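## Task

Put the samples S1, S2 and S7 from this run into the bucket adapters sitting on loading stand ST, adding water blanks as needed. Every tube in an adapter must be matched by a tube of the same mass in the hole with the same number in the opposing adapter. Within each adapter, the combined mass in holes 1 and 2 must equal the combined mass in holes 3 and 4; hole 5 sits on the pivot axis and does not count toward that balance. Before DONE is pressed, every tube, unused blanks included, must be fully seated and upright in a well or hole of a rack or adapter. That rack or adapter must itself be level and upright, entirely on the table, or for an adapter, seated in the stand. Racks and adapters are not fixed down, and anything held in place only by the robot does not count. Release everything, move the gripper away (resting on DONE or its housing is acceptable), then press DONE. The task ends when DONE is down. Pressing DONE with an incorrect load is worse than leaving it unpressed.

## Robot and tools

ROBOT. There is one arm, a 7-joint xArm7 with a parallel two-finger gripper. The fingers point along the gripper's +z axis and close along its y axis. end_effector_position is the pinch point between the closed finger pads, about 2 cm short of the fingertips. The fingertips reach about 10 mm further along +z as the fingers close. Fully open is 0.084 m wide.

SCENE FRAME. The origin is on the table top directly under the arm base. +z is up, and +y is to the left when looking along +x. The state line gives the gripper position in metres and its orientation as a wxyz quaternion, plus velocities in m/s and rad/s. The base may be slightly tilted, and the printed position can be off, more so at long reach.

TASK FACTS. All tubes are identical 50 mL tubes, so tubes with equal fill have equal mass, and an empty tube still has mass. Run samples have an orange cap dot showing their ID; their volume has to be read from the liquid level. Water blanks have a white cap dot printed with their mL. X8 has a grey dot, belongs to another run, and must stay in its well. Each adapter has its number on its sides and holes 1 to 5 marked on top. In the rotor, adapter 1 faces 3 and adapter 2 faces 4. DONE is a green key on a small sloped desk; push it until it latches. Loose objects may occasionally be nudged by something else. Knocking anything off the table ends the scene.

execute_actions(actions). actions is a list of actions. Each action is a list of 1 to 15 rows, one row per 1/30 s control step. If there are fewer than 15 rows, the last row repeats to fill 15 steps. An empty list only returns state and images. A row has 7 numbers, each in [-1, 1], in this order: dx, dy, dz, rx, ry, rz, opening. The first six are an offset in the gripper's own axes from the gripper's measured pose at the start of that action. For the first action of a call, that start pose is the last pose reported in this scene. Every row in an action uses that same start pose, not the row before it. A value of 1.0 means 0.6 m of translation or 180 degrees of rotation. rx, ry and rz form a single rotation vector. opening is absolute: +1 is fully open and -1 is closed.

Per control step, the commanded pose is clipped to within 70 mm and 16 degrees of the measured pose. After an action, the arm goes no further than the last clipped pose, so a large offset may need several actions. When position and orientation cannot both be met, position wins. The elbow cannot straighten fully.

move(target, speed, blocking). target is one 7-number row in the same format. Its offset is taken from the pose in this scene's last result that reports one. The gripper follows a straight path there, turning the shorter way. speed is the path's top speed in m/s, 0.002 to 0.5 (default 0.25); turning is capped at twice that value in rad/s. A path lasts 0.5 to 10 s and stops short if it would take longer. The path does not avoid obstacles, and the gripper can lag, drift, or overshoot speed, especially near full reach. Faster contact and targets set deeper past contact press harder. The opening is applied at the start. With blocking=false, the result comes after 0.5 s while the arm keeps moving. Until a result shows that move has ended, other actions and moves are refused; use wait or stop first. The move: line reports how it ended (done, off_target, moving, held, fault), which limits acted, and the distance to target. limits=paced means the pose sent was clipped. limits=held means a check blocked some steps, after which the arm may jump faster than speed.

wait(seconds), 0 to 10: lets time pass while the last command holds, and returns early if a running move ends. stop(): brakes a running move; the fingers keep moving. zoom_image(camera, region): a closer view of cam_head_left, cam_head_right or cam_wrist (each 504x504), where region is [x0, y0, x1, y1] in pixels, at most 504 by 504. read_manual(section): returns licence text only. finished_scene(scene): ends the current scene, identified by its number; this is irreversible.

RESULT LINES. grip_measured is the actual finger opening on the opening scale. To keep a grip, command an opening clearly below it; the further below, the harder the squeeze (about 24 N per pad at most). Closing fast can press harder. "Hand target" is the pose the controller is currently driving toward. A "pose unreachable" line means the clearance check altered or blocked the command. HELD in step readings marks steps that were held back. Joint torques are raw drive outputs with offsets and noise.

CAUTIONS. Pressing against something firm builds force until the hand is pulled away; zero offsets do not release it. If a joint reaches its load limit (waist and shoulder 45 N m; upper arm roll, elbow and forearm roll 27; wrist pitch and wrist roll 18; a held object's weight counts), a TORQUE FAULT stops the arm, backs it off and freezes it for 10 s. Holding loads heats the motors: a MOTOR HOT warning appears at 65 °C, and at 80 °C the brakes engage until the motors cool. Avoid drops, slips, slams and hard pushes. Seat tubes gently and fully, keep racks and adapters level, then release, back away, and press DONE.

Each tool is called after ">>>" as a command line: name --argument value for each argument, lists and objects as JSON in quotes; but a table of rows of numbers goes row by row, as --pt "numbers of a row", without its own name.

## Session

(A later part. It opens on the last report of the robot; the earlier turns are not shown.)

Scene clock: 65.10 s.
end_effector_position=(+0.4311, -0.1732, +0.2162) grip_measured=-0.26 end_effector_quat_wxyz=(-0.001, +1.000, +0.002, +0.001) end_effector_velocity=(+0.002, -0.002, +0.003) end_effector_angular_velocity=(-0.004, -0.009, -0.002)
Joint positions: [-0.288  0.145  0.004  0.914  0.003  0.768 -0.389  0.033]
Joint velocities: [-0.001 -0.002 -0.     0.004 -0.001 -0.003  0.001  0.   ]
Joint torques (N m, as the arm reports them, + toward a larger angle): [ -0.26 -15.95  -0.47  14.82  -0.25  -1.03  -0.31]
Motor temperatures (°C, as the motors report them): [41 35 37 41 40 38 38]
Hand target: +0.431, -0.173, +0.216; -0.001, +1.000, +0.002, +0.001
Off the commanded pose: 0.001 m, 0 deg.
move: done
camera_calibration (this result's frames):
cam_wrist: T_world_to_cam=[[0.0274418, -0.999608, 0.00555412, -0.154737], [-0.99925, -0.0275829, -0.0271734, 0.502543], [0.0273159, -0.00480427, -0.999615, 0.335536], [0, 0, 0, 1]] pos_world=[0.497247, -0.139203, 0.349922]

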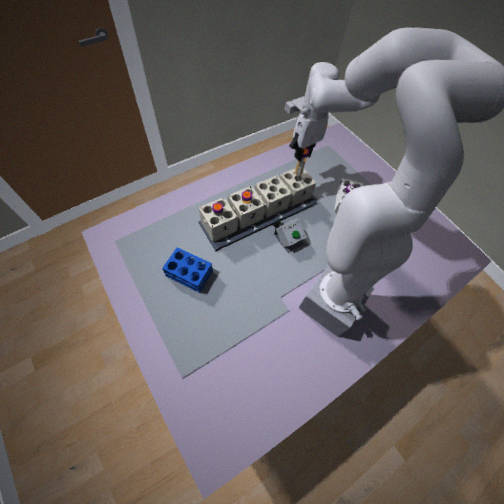

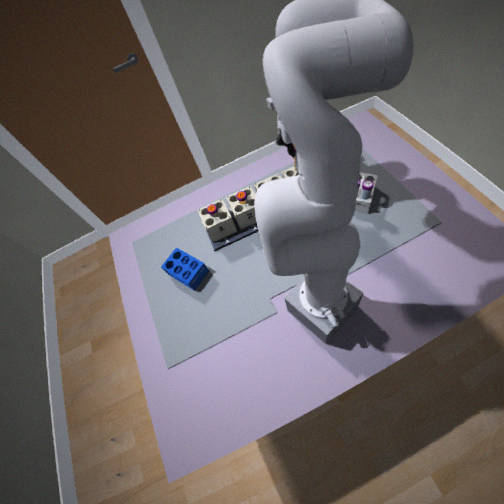

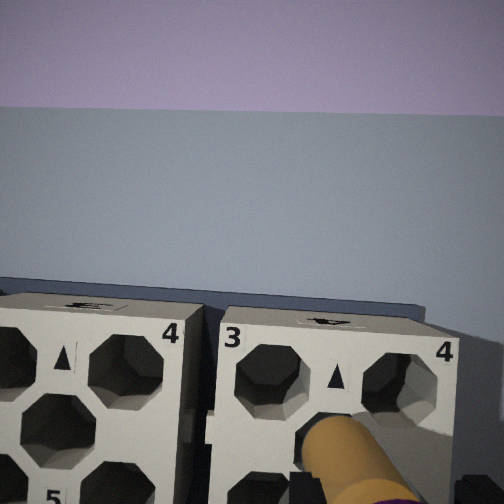

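>>> move --target '[-0.006,0,0,0,0,0,-0.6]' --speed 0.02

>>> move --target '[0,0,0.05,0,0,0,-0.6]' --speed 0.02

>>> move --target '[0,0,0.085,0,0,0,-0.6]' --speed 0.04

>>> move --target '[0,0,0,0,0,0,0.3]'

>>> move --target '[0,0,-0.133,0,0,0,0.3]'

>>> move --target '[-0.306,0.275,0,0,0,-0.233,0.3]'

Scene clock: 73.33 s.
end_effector_position=(+0.4275, -0.1732, +0.2161) grip_measured=-0.26 end_effector_quat_wxyz=(-0.001, +1.000, +0.002, +0.001) end_effector_velocity=(+0.000, +0.000, -0.000) end_effector_angular_velocity=(-0.000, -0.001, +0.001)
Joint positions: [-0.29   0.135  0.003  0.902  0.003  0.765 -0.392  0.033]
Joint velocities: [-0.    -0.     0.001 -0.001 -0.    -0.001 -0.    -0.   ]
Joint torques (N m, as the arm reports them, + toward a larger angle): [ -0.26 -15.75  -0.63  15.02  -0.36  -1.09  -0.27]
Motor temperatures (°C, as the motors report them): [41 35 37 41 40 38 38]
Hand target: +0.428, -0.173, +0.216; -0.001, +1.000, +0.002, +0.001
Off the commanded pose: 0.000 m, 0 deg.
move: done
camera_calibration (this result's frames):
cam_wrist: T_world_to_cam=[[0.0274287, -0.999608, 0.00556499, -0.154652], [-0.99925, -0.0275702, -0.0271863, 0.498969], [0.0273291, -0.00481513, -0.999615, 0.335614], [0, 0, 0, 1]] pos_world=[0.493664, -0.139218, 0.349911]

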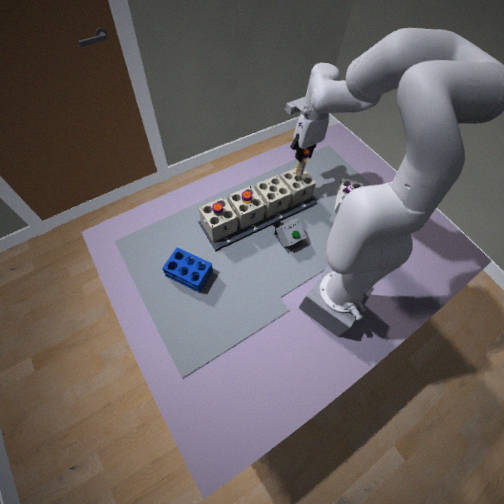

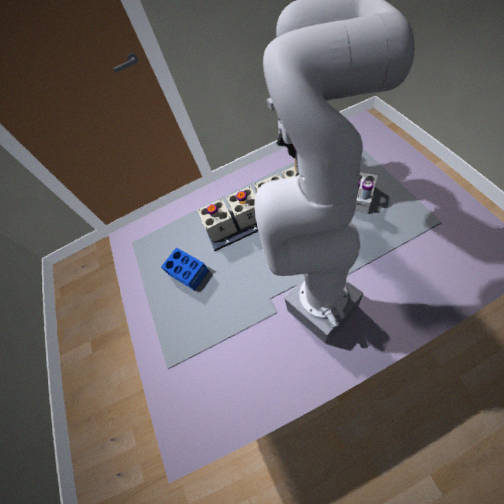

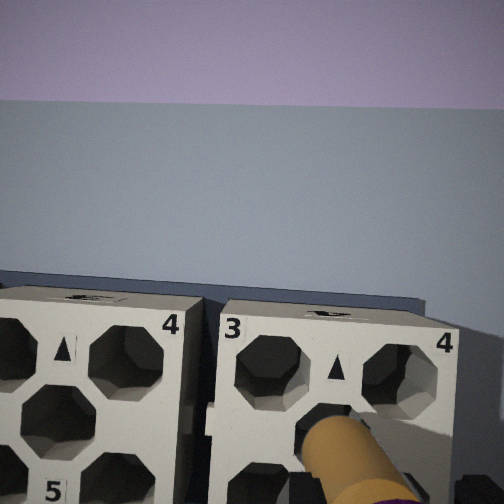

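Scene clock: 75.10 s.
end_effector_position=(+0.4277, -0.1733, +0.1861) grip_measured=-0.26 end_effector_quat_wxyz=(-0.001, +1.000, +0.002, +0.001) end_effector_velocity=(+0.001, -0.000, +0.001) end_effector_angular_velocity=(-0.002, -0.004, +0.001)
Joint positions: [-0.29   0.197  0.003  0.88   0.003  0.681 -0.392  0.033]
Joint velocities: [ 0.001 -0.001  0.     0.001 -0.001 -0.002  0.    -0.   ]
Joint torques (N m, as the arm reports them, + toward a larger angle): [ -0.4  -16.36  -0.44  14.61  -0.3   -1.11  -0.24]
Motor temperatures (°C, as the motors report them): [41 35 37 41 40 38 38]
Hand target: +0.428, -0.173, +0.186; -0.001, +1.000, +0.002, +0.001
Off the commanded pose: 0.000 m, 0 deg.
move: done
camera_calibration (this result's frames):
cam_wrist: T_world_to_cam=[[0.0273353, -0.999611, 0.00557591, -0.154476], [-0.999255, -0.0274767, -0.0270855, 0.498267], [0.0272281, -0.00483137, -0.999618, 0.305663], [0, 0, 0, 1]] pos_world=[0.493796, -0.139248, 0.319904]

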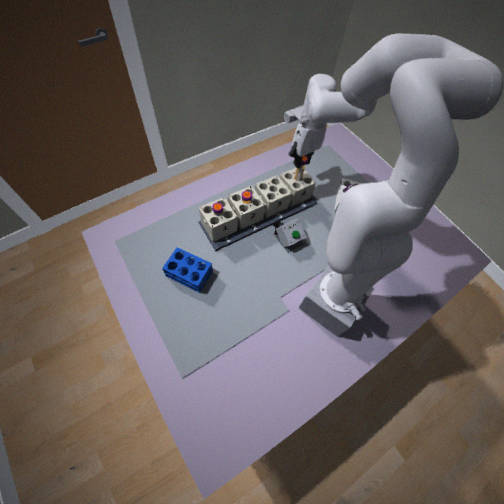

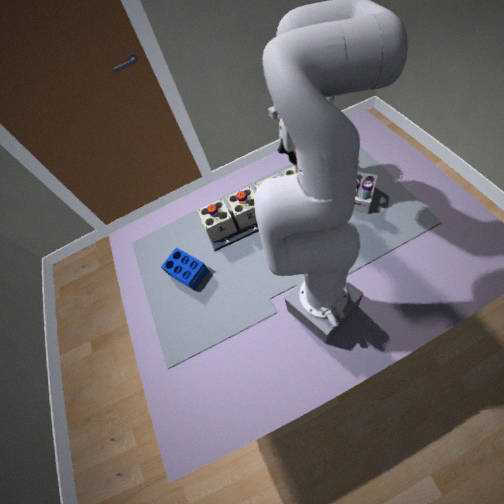

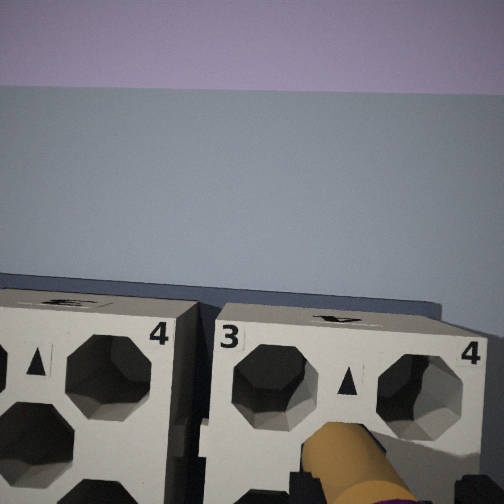

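Scene clock: 76.67 s.
end_effector_position=(+0.4280, -0.1733, +0.1353) grip_measured=-0.26 end_effector_quat_wxyz=(-0.001, +1.000, +0.002, +0.001) end_effector_velocity=(+0.001, -0.001, +0.001) end_effector_angular_velocity=(-0.002, -0.004, -0.003)
Joint positions: [-0.29   0.317  0.003  0.863  0.003  0.544 -0.392  0.033]
Joint velocities: [-0.002 -0.001  0.     0.002  0.    -0.002  0.001  0.   ]
Joint torques (N m, as the arm reports them, + toward a larger angle): [ -0.3  -17.33  -0.69  13.33  -0.28  -1.13  -0.31]
Motor temperatures (°C, as the motors report them): [41 35 37 41 40 38 38]
Hand target: +0.428, -0.173, +0.135; -0.001, +1.000, +0.002, +0.001
Off the commanded pose: 0.000 m, 0 deg.
move: done
camera_calibration (this result's frames):
cam_wrist: T_world_to_cam=[[0.0272597, -0.999612, 0.00577121, -0.154262], [-0.999249, -0.0274079, -0.0273763, 0.497307], [0.0275238, -0.00502061, -0.999609, 0.254662], [0, 0, 0, 1]] pos_world=[0.494129, -0.139293, 0.269067]

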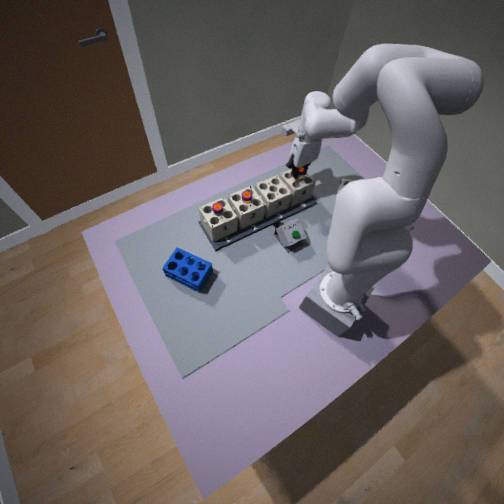

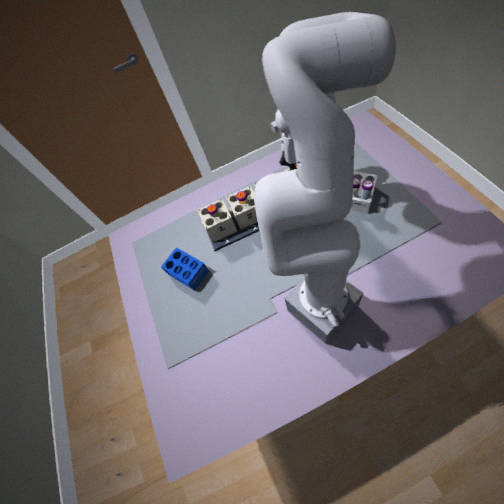

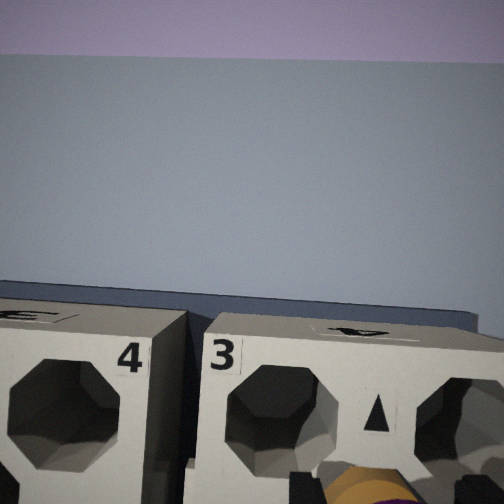

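Scene clock: 77.17 s.
end_effector_position=(+0.4281, -0.1733, +0.1353) grip_measured=+0.29 end_effector_quat_wxyz=(-0.001, +1.000, +0.002, +0.001) end_effector_velocity=(-0.001, +0.001, -0.001) end_effector_angular_velocity=(+0.001, +0.002, +0.000)
Joint positions: [-0.29   0.317  0.003  0.863  0.003  0.544 -0.392  0.056]
Joint velocities: [ 0.     0.     0.    -0.001  0.     0.001  0.     0.   ]
Joint torques (N m, as the arm reports them, + toward a larger angle): [ -0.45 -17.21  -0.63  13.12  -0.32  -1.01  -0.28]
Motor temperatures (°C, as the motors report them): [41 35 37 41 40 38 38]
Hand target: +0.428, -0.173, +0.135; -0.001, +1.000, +0.002, +0.001
Off the commanded pose: 0.000 m, 0 deg.
move: done
camera_calibration (this result's frames):
cam_wrist: T_world_to_cam=[[0.0272655, -0.999611, 0.00582125, -0.154286], [-0.999246, -0.0274157, -0.0274948, 0.497364], [0.0276438, -0.0050672, -0.999605, 0.254641], [0, 0, 0, 1]] pos_world=[0.494156, -0.1393, 0.269114]

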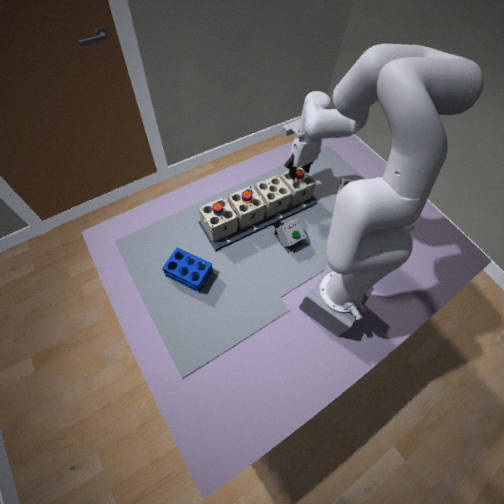

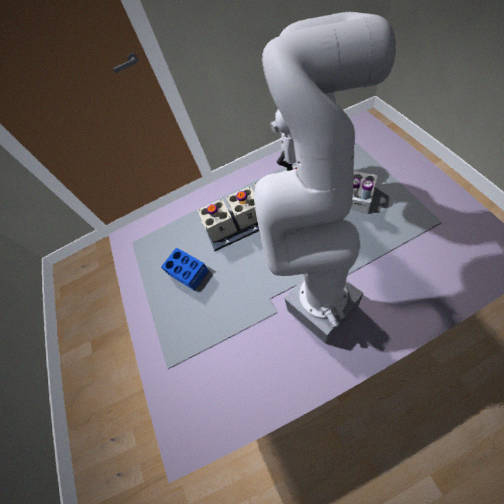

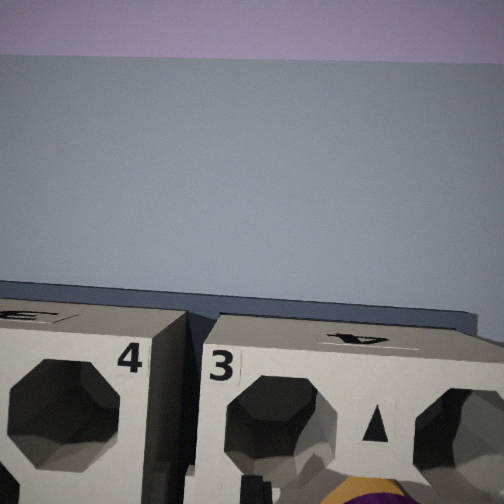

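Scene clock: 78.03 s.
end_effector_position=(+0.4272, -0.1730, +0.2144) grip_measured=+0.29 end_effector_quat_wxyz=(-0.001, +1.000, +0.002, +0.001) end_effector_velocity=(+0.004, -0.002, +0.006) end_effector_angular_velocity=(-0.006, -0.014, +0.000)
Joint positions: [-0.29   0.138  0.003  0.9    0.003  0.761 -0.392  0.056]
Joint velocities: [-0.001 -0.007 -0.     0.008 -0.001 -0.    -0.001 -0.   ]
Joint torques (N m, as the arm reports them, + toward a larger angle): [ -0.29 -15.81  -0.53  14.75  -0.39  -0.88  -0.33]
Motor temperatures (°C, as the motors report them): [41 35 37 41 40 38 38]
Hand target: +0.428, -0.173, +0.215; -0.001, +1.000, +0.002, +0.001
Off the commanded pose: 0.001 m, 0 deg.
move: done
camera_calibration (this result's frames):
cam_wrist: T_world_to_cam=[[0.0276176, -0.999606, 0.00502225, -0.154372], [-0.999276, -0.0277394, -0.026056, 0.498371], [0.0261851, -0.00429901, -0.999648, 0.334507], [0, 0, 0, 1]] pos_world=[0.493514, -0.139049, 0.34815]

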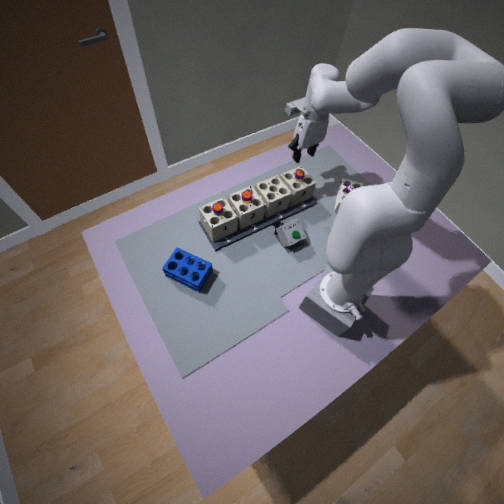

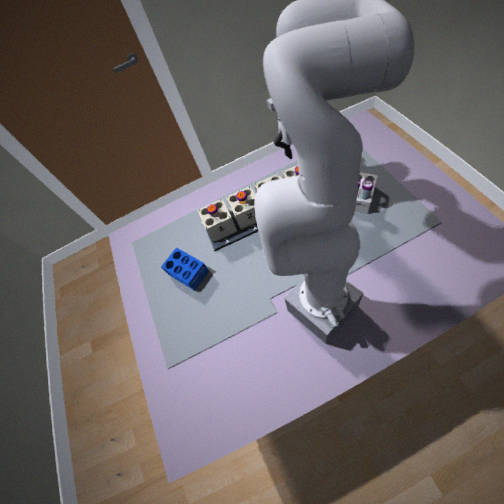

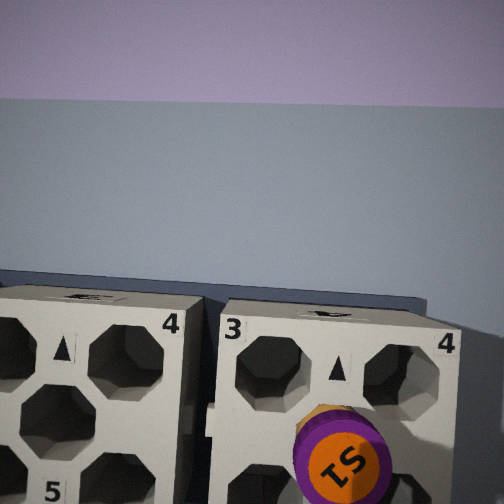

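Scene clock: 79.93 s.
end_effector_position=(+0.2450, -0.3379, +0.2137) grip_measured=+0.29 end_effector_quat_wxyz=(-0.001, +0.933, +0.360, +0.002) end_effector_velocity=(-0.003, -0.002, -0.000) end_effector_angular_velocity=(+0.001, +0.000, -0.002)
Joint positions: [-0.596  0.012 -0.25   0.739  0.011  0.728 -1.69   0.056]
Joint velocities: [-0.003  0.    -0.004  0.001  0.     0.001 -0.006  0.   ]
Joint torques (N m, as the arm reports them, + toward a larger angle): [ -0.15 -12.54  -0.57  14.46  -0.33  -0.92  -0.25]
Motor temperatures (°C, as the motors report them): [41 35 37 41 40 38 38]
Hand target: +0.245, -0.338, +0.214; -0.001, +0.933, +0.360, +0.002
Off the commanded pose: 0.001 m, 0 deg.
move: done
camera_calibration (this result's frames):
cam_wrist: T_world_to_cam=[[0.689452, -0.724298, 0.0069017, -0.383662], [-0.723871, -0.689323, -0.0290763, 0.0213286], [0.0258174, 0.0150508, -0.999553, 0.344467], [0, 0, 0, 1]] pos_world=[0.271063, -0.268368, 0.347581]

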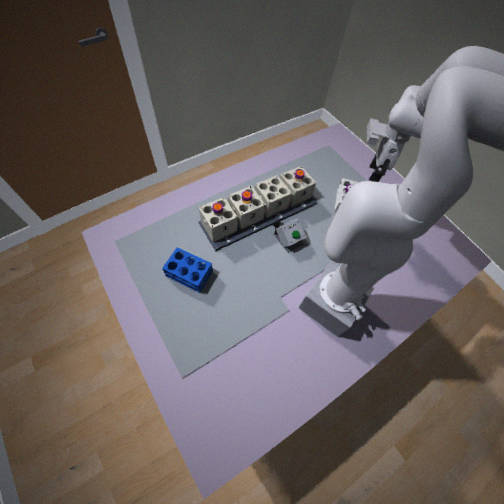

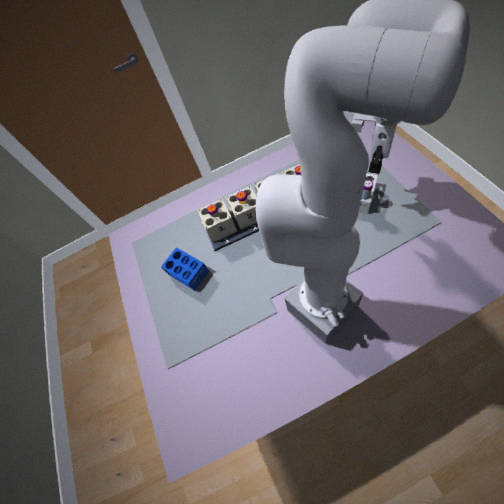

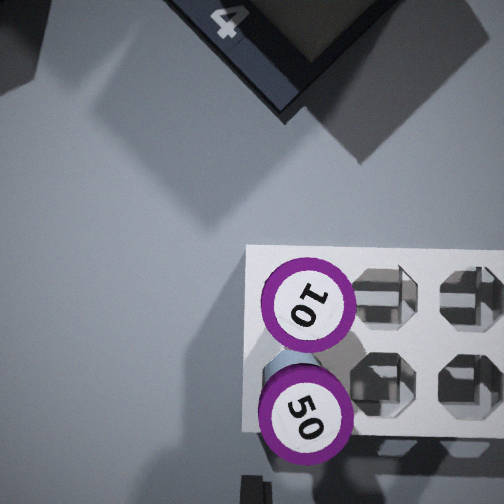

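>>> move --target '[0.0225,-0.02,0,0,0,0,0.3]' --speed 0.1

Scene clock: 89.33 s.
end_effector_position=(+0.2469, -0.3201, +0.2138) grip_measured=+0.29 end_effector_quat_wxyz=(-0.001, +0.933, +0.360, +0.002) end_effector_velocity=(-0.000, +0.000, -0.000) end_effector_angular_velocity=(-0.001, +0.001, +0.000)
Joint positions: [-0.582 -0.029 -0.235  0.692 -0.004  0.721 -1.649  0.056]
Joint velocities: [ 0.001 -0.001 -0.    -0.001 -0.002 -0.001  0.002  0.   ]
Joint torques (N m, as the arm reports them, + toward a larger angle): [ -0.26 -11.77  -0.36  14.39  -0.35  -0.93  -0.26]
Motor temperatures (°C, as the motors report them): [41 35 37 41 40 38 38]
Hand target: +0.247, -0.320, +0.214; -0.001, +0.933, +0.360, +0.002
Off the commanded pose: 0.000 m, 0 deg.
move: done
camera_calibration (this result's frames):
cam_wrist: T_world_to_cam=[[0.689265, -0.724475, 0.00696106, -0.372092], [-0.724052, -0.68914, -0.0288828, 0.0350014], [0.025722, 0.0148677, -0.999559, 0.344165], [0, 0, 0, 1]] pos_world=[0.27296, -0.250567, 0.347614]

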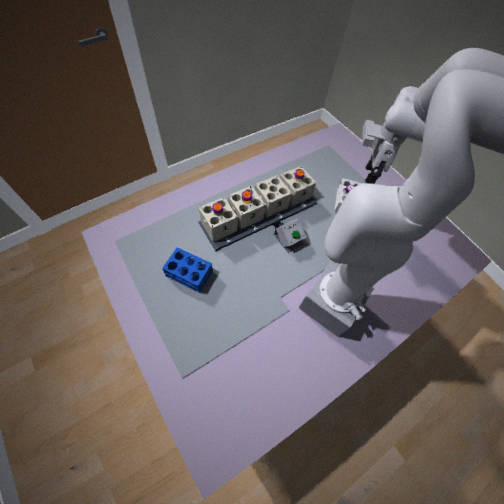

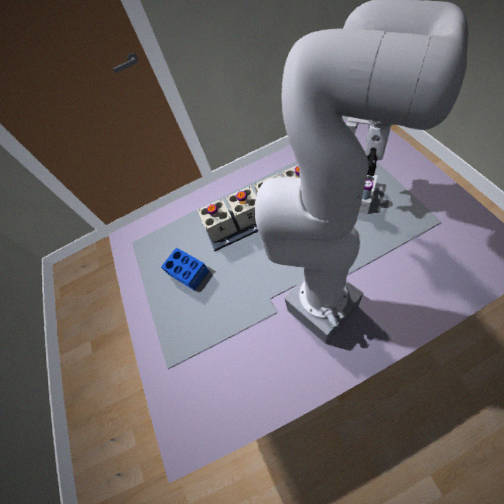

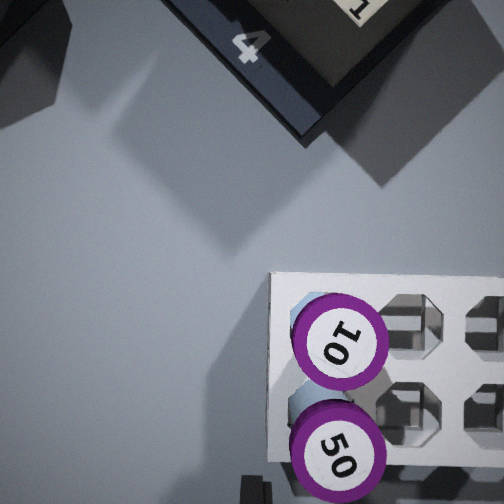

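>>> move --target '[0,0,0.163,0,0,0,0.3]' --speed 0.1

>>> move --target '[0,0,0,0,0,0,-0.6]'

>>> move --target '[0,0,-0.25,0,0,0,-0.6]' --speed 0.12

>>> move --target '[0.5175,-0.109,0,0,0,0.233,-0.6]' --speed 0.2

>>> move --target '[0,0,0.085,0,0,0,-0.6]' --speed 0.08

Scene clock: 102.03 s.
end_effector_position=(+0.2474, -0.3204, +0.1163) grip_measured=+0.29 end_effector_quat_wxyz=(-0.001, +0.933, +0.360, +0.002) end_effector_velocity=(-0.001, +0.003, -0.003) end_effector_angular_velocity=(+0.006, +0.005, +0.001)
Joint positions: [-0.595  0.242 -0.205  0.653  0.13   0.419 -1.748  0.056]
Joint velocities: [ 0.002  0.004  0.002 -0.004  0.001 -0.001  0.001 -0.   ]
Joint torques (N m, as the arm reports them, + toward a larger angle): [ -0.48 -14.48  -1.92  11.52  -0.34  -0.91  -0.37]
Motor temperatures (°C, as the motors report them): [41 34 37 41 40 38 38]
Hand target: +0.247, -0.320, +0.116; -0.001, +0.933, +0.360, +0.002
Off the commanded pose: 0.001 m, 0 deg.
move: done
camera_calibration (this result's frames):
cam_wrist: T_world_to_cam=[[0.688975, -0.724742, 0.00791004, -0.372117], [-0.724302, -0.688874, -0.0289627, 0.032545], [0.0264395, 0.0142253, -0.999549, 0.246315], [0, 0, 0, 1]] pos_world=[0.27344, -0.250773, 0.25009]

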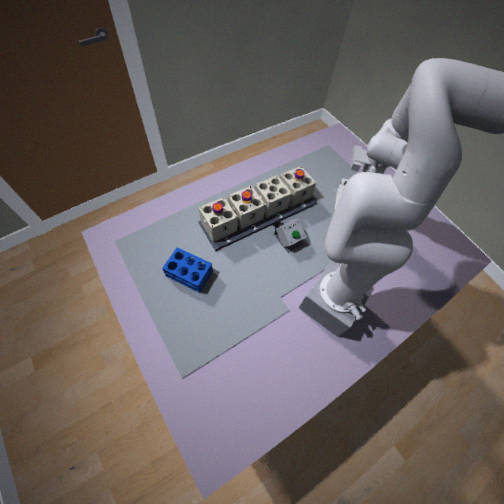

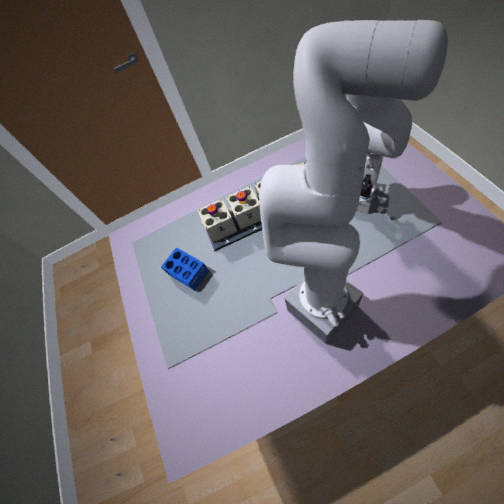

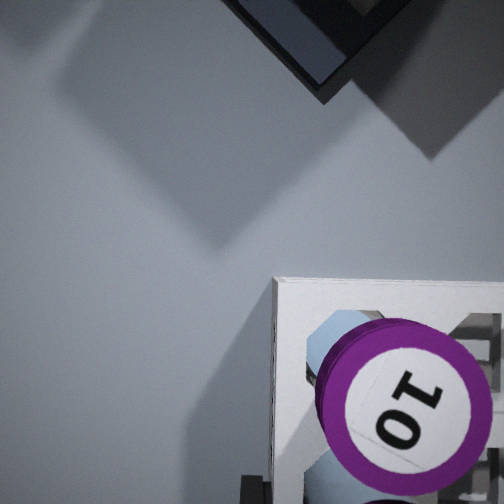

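Scene clock: 102.53 s.
end_effector_position=(+0.2474, -0.3204, +0.1163) grip_measured=-0.26 end_effector_quat_wxyz=(-0.001, +0.933, +0.360, +0.002) end_effector_velocity=(+0.000, -0.000, +0.000) end_effector_angular_velocity=(-0.000, +0.000, -0.002)
Joint positions: [-0.595  0.242 -0.205  0.653  0.13   0.419 -1.748  0.033]
Joint velocities: [-0.001  0.     0.     0.001 -0.     0.001  0.002  0.   ]
Joint torques (N m, as the arm reports them, + toward a larger angle): [ -0.15 -14.27  -1.89  11.7   -0.21  -1.04  -0.29]
Motor temperatures (°C, as the motors report them): [41 34 37 41 40 38 38]
Hand target: +0.247, -0.320, +0.116; -0.001, +0.933, +0.360, +0.002
Off the commanded pose: 0.000 m, 0 deg.
move: done
camera_calibration (this result's frames):
cam_wrist: T_world_to_cam=[[0.688966, -0.724749, 0.00797663, -0.372146], [-0.724309, -0.688866, -0.0289754, 0.032549], [0.0264947, 0.0141855, -0.999548, 0.246326], [0, 0, 0, 1]] pos_world=[0.273446, -0.250785, 0.250127]

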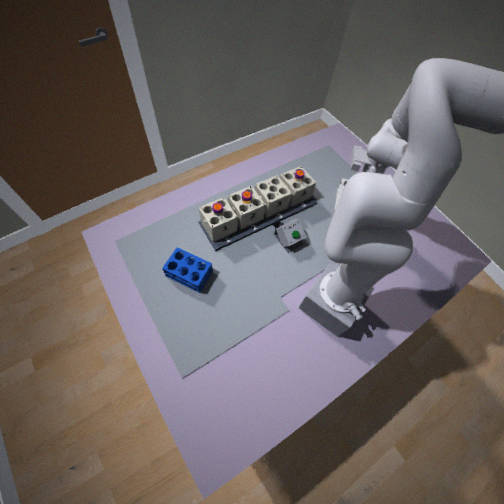

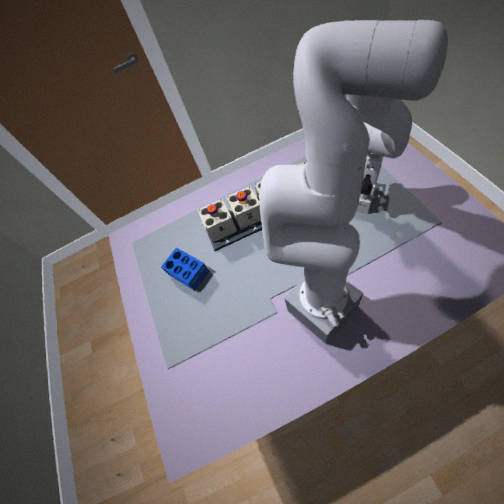

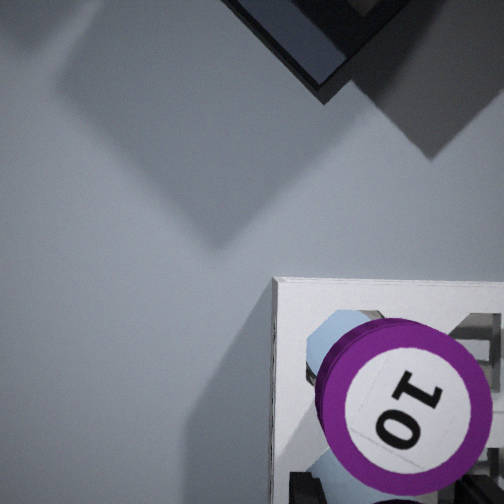

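Scene clock: 104.20 s.
end_effector_position=(+0.2466, -0.3200, +0.2659) grip_measured=-0.26 end_effector_quat_wxyz=(-0.001, +0.933, +0.360, +0.002) end_effector_velocity=(+0.002, -0.003, +0.004) end_effector_angular_velocity=(-0.007, -0.006, -0.000)
Joint positions: [-0.579 -0.133 -0.235  0.755 -0.035  0.886 -1.625  0.033]
Joint velocities: [-0.    -0.003 -0.     0.007 -0.001  0.001 -0.     0.   ]
Joint torques (N m, as the arm reports them, + toward a larger angle): [ -0.4  -11.1    0.51  15.72  -0.29  -0.99  -0.3 ]
Motor temperatures (°C, as the motors report them): [41 34 37 41 40 38 38]
Hand target: +0.247, -0.320, +0.266; -0.001, +0.933, +0.360, +0.002
Off the commanded pose: 0.001 m, 0 deg.
move: done
camera_calibration (this result's frames):
cam_wrist: T_world_to_cam=[[0.689421, -0.724329, 0.00674795, -0.372126], [-0.723909, -0.68929, -0.0289057, 0.0363297], [0.0255885, 0.0150433, -0.999559, 0.396351], [0, 0, 0, 1]] pos_world=[0.272709, -0.250462, 0.399737]

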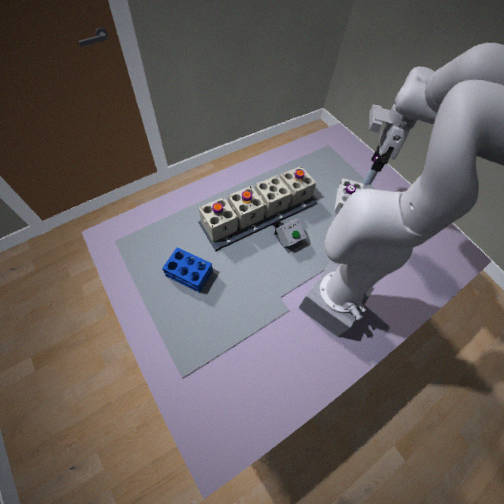

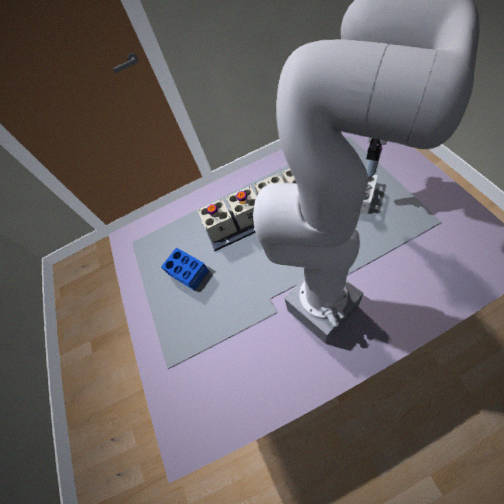

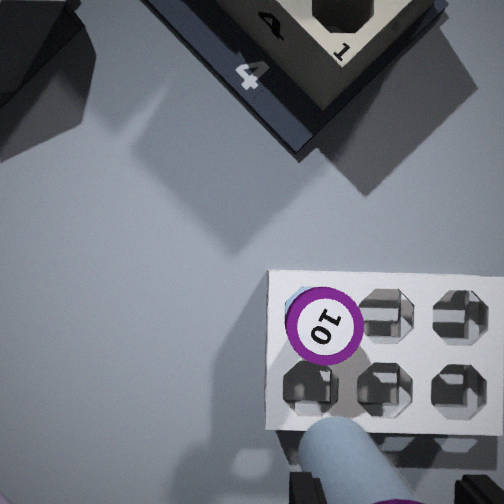

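Scene clock: 106.47 s.
end_effector_position=(+0.4322, -0.0641, +0.2665) grip_measured=-0.26 end_effector_quat_wxyz=(-0.001, +1.000, +0.002, +0.000) end_effector_velocity=(+0.002, +0.004, +0.001) end_effector_angular_velocity=(-0.002, -0.002, +0.009)
Joint positions: [-0.296 -0.026  0.246  0.87   0.01   0.896 -0.159  0.033]
Joint velocities: [ 0.007  0.     0.005  0.002 -0.002  0.001  0.004 -0.   ]
Joint torques (N m, as the arm reports them, + toward a larger angle): [ -0.25 -13.42  -0.72  15.83  -0.35  -1.05  -0.25]
Motor temperatures (°C, as the motors report them): [41 34 37 41 40 38 38]
Hand target: +0.432, -0.063, +0.267; -0.001, +1.000, +0.002, +0.000
Off the commanded pose: 0.002 m, 0 deg.
move: done
camera_calibration (this result's frames):
cam_wrist: T_world_to_cam=[[0.0274808, -0.999607, 0.00548953, -0.045988], [-0.9993, -0.0276109, -0.0252369, 0.507491], [0.0253785, -0.00479216, -0.999666, 0.387201], [0, 0, 0, 1]] pos_world=[0.498573, -0.0301021, 0.400132]

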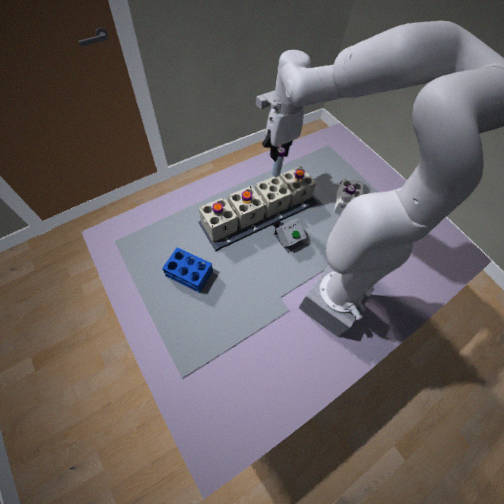

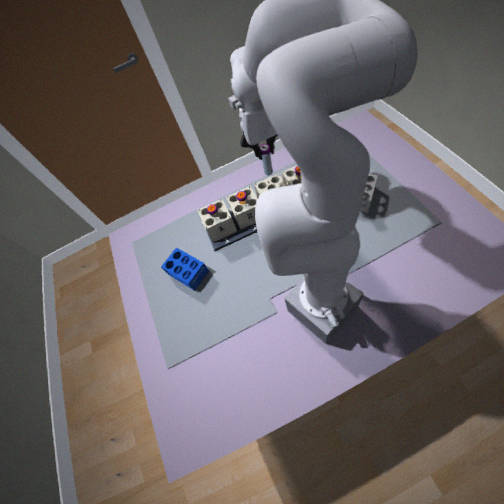

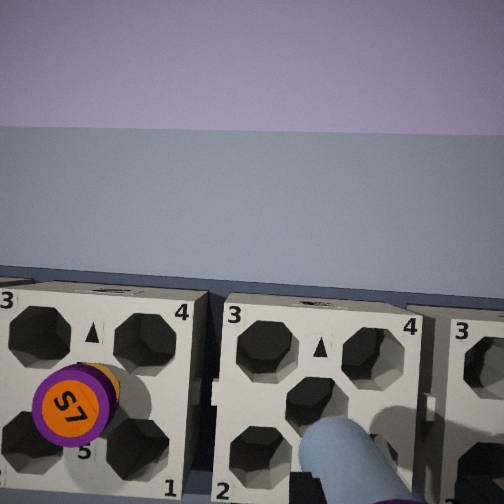

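Scene clock: 107.43 s.
end_effector_position=(+0.4327, -0.0643, +0.2159) grip_measured=-0.26 end_effector_quat_wxyz=(-0.001, +1.000, +0.002, +0.001) end_effector_velocity=(+0.002, -0.000, +0.002) end_effector_angular_velocity=(-0.002, -0.006, +0.000)
Joint positions: [-0.294  0.068  0.246  0.812 -0.022  0.745 -0.135  0.033]
Joint velocities: [ 0.001 -0.002  0.     0.003 -0.001 -0.002  0.002 -0.   ]
Joint torques (N m, as the arm reports them, + toward a larger angle): [ -0.44 -13.92  -0.07  14.77  -0.31  -0.98  -0.3 ]
Motor temperatures (°C, as the motors report them): [41 34 37 41 40 38 38]
Hand target: +0.432, -0.064, +0.215; -0.001, +1.000, +0.002, +0.000
Off the commanded pose: 0.001 m, 0 deg.
move: done
camera_calibration (this result's frames):
cam_wrist: T_world_to_cam=[[0.0272542, -0.999611, 0.00591778, -0.0458586], [-0.99928, -0.0274006, -0.0262472, 0.506952], [0.0263991, -0.00519817, -0.999638, 0.336189], [0, 0, 0, 1]] pos_world=[0.498961, -0.0302024, 0.349645]

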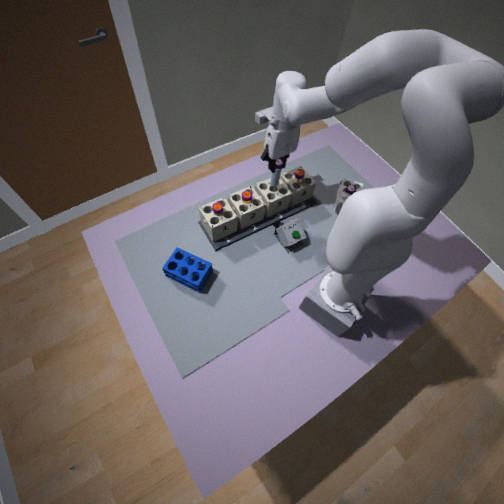

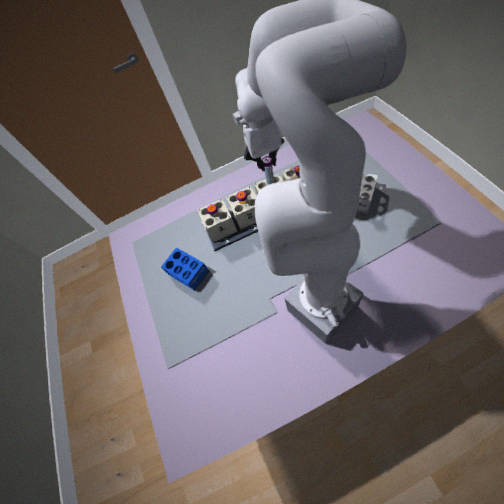

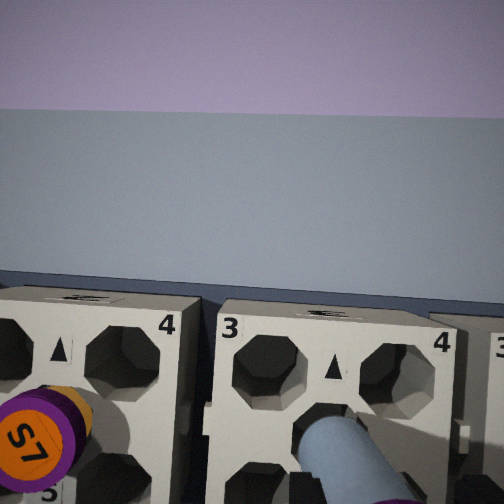

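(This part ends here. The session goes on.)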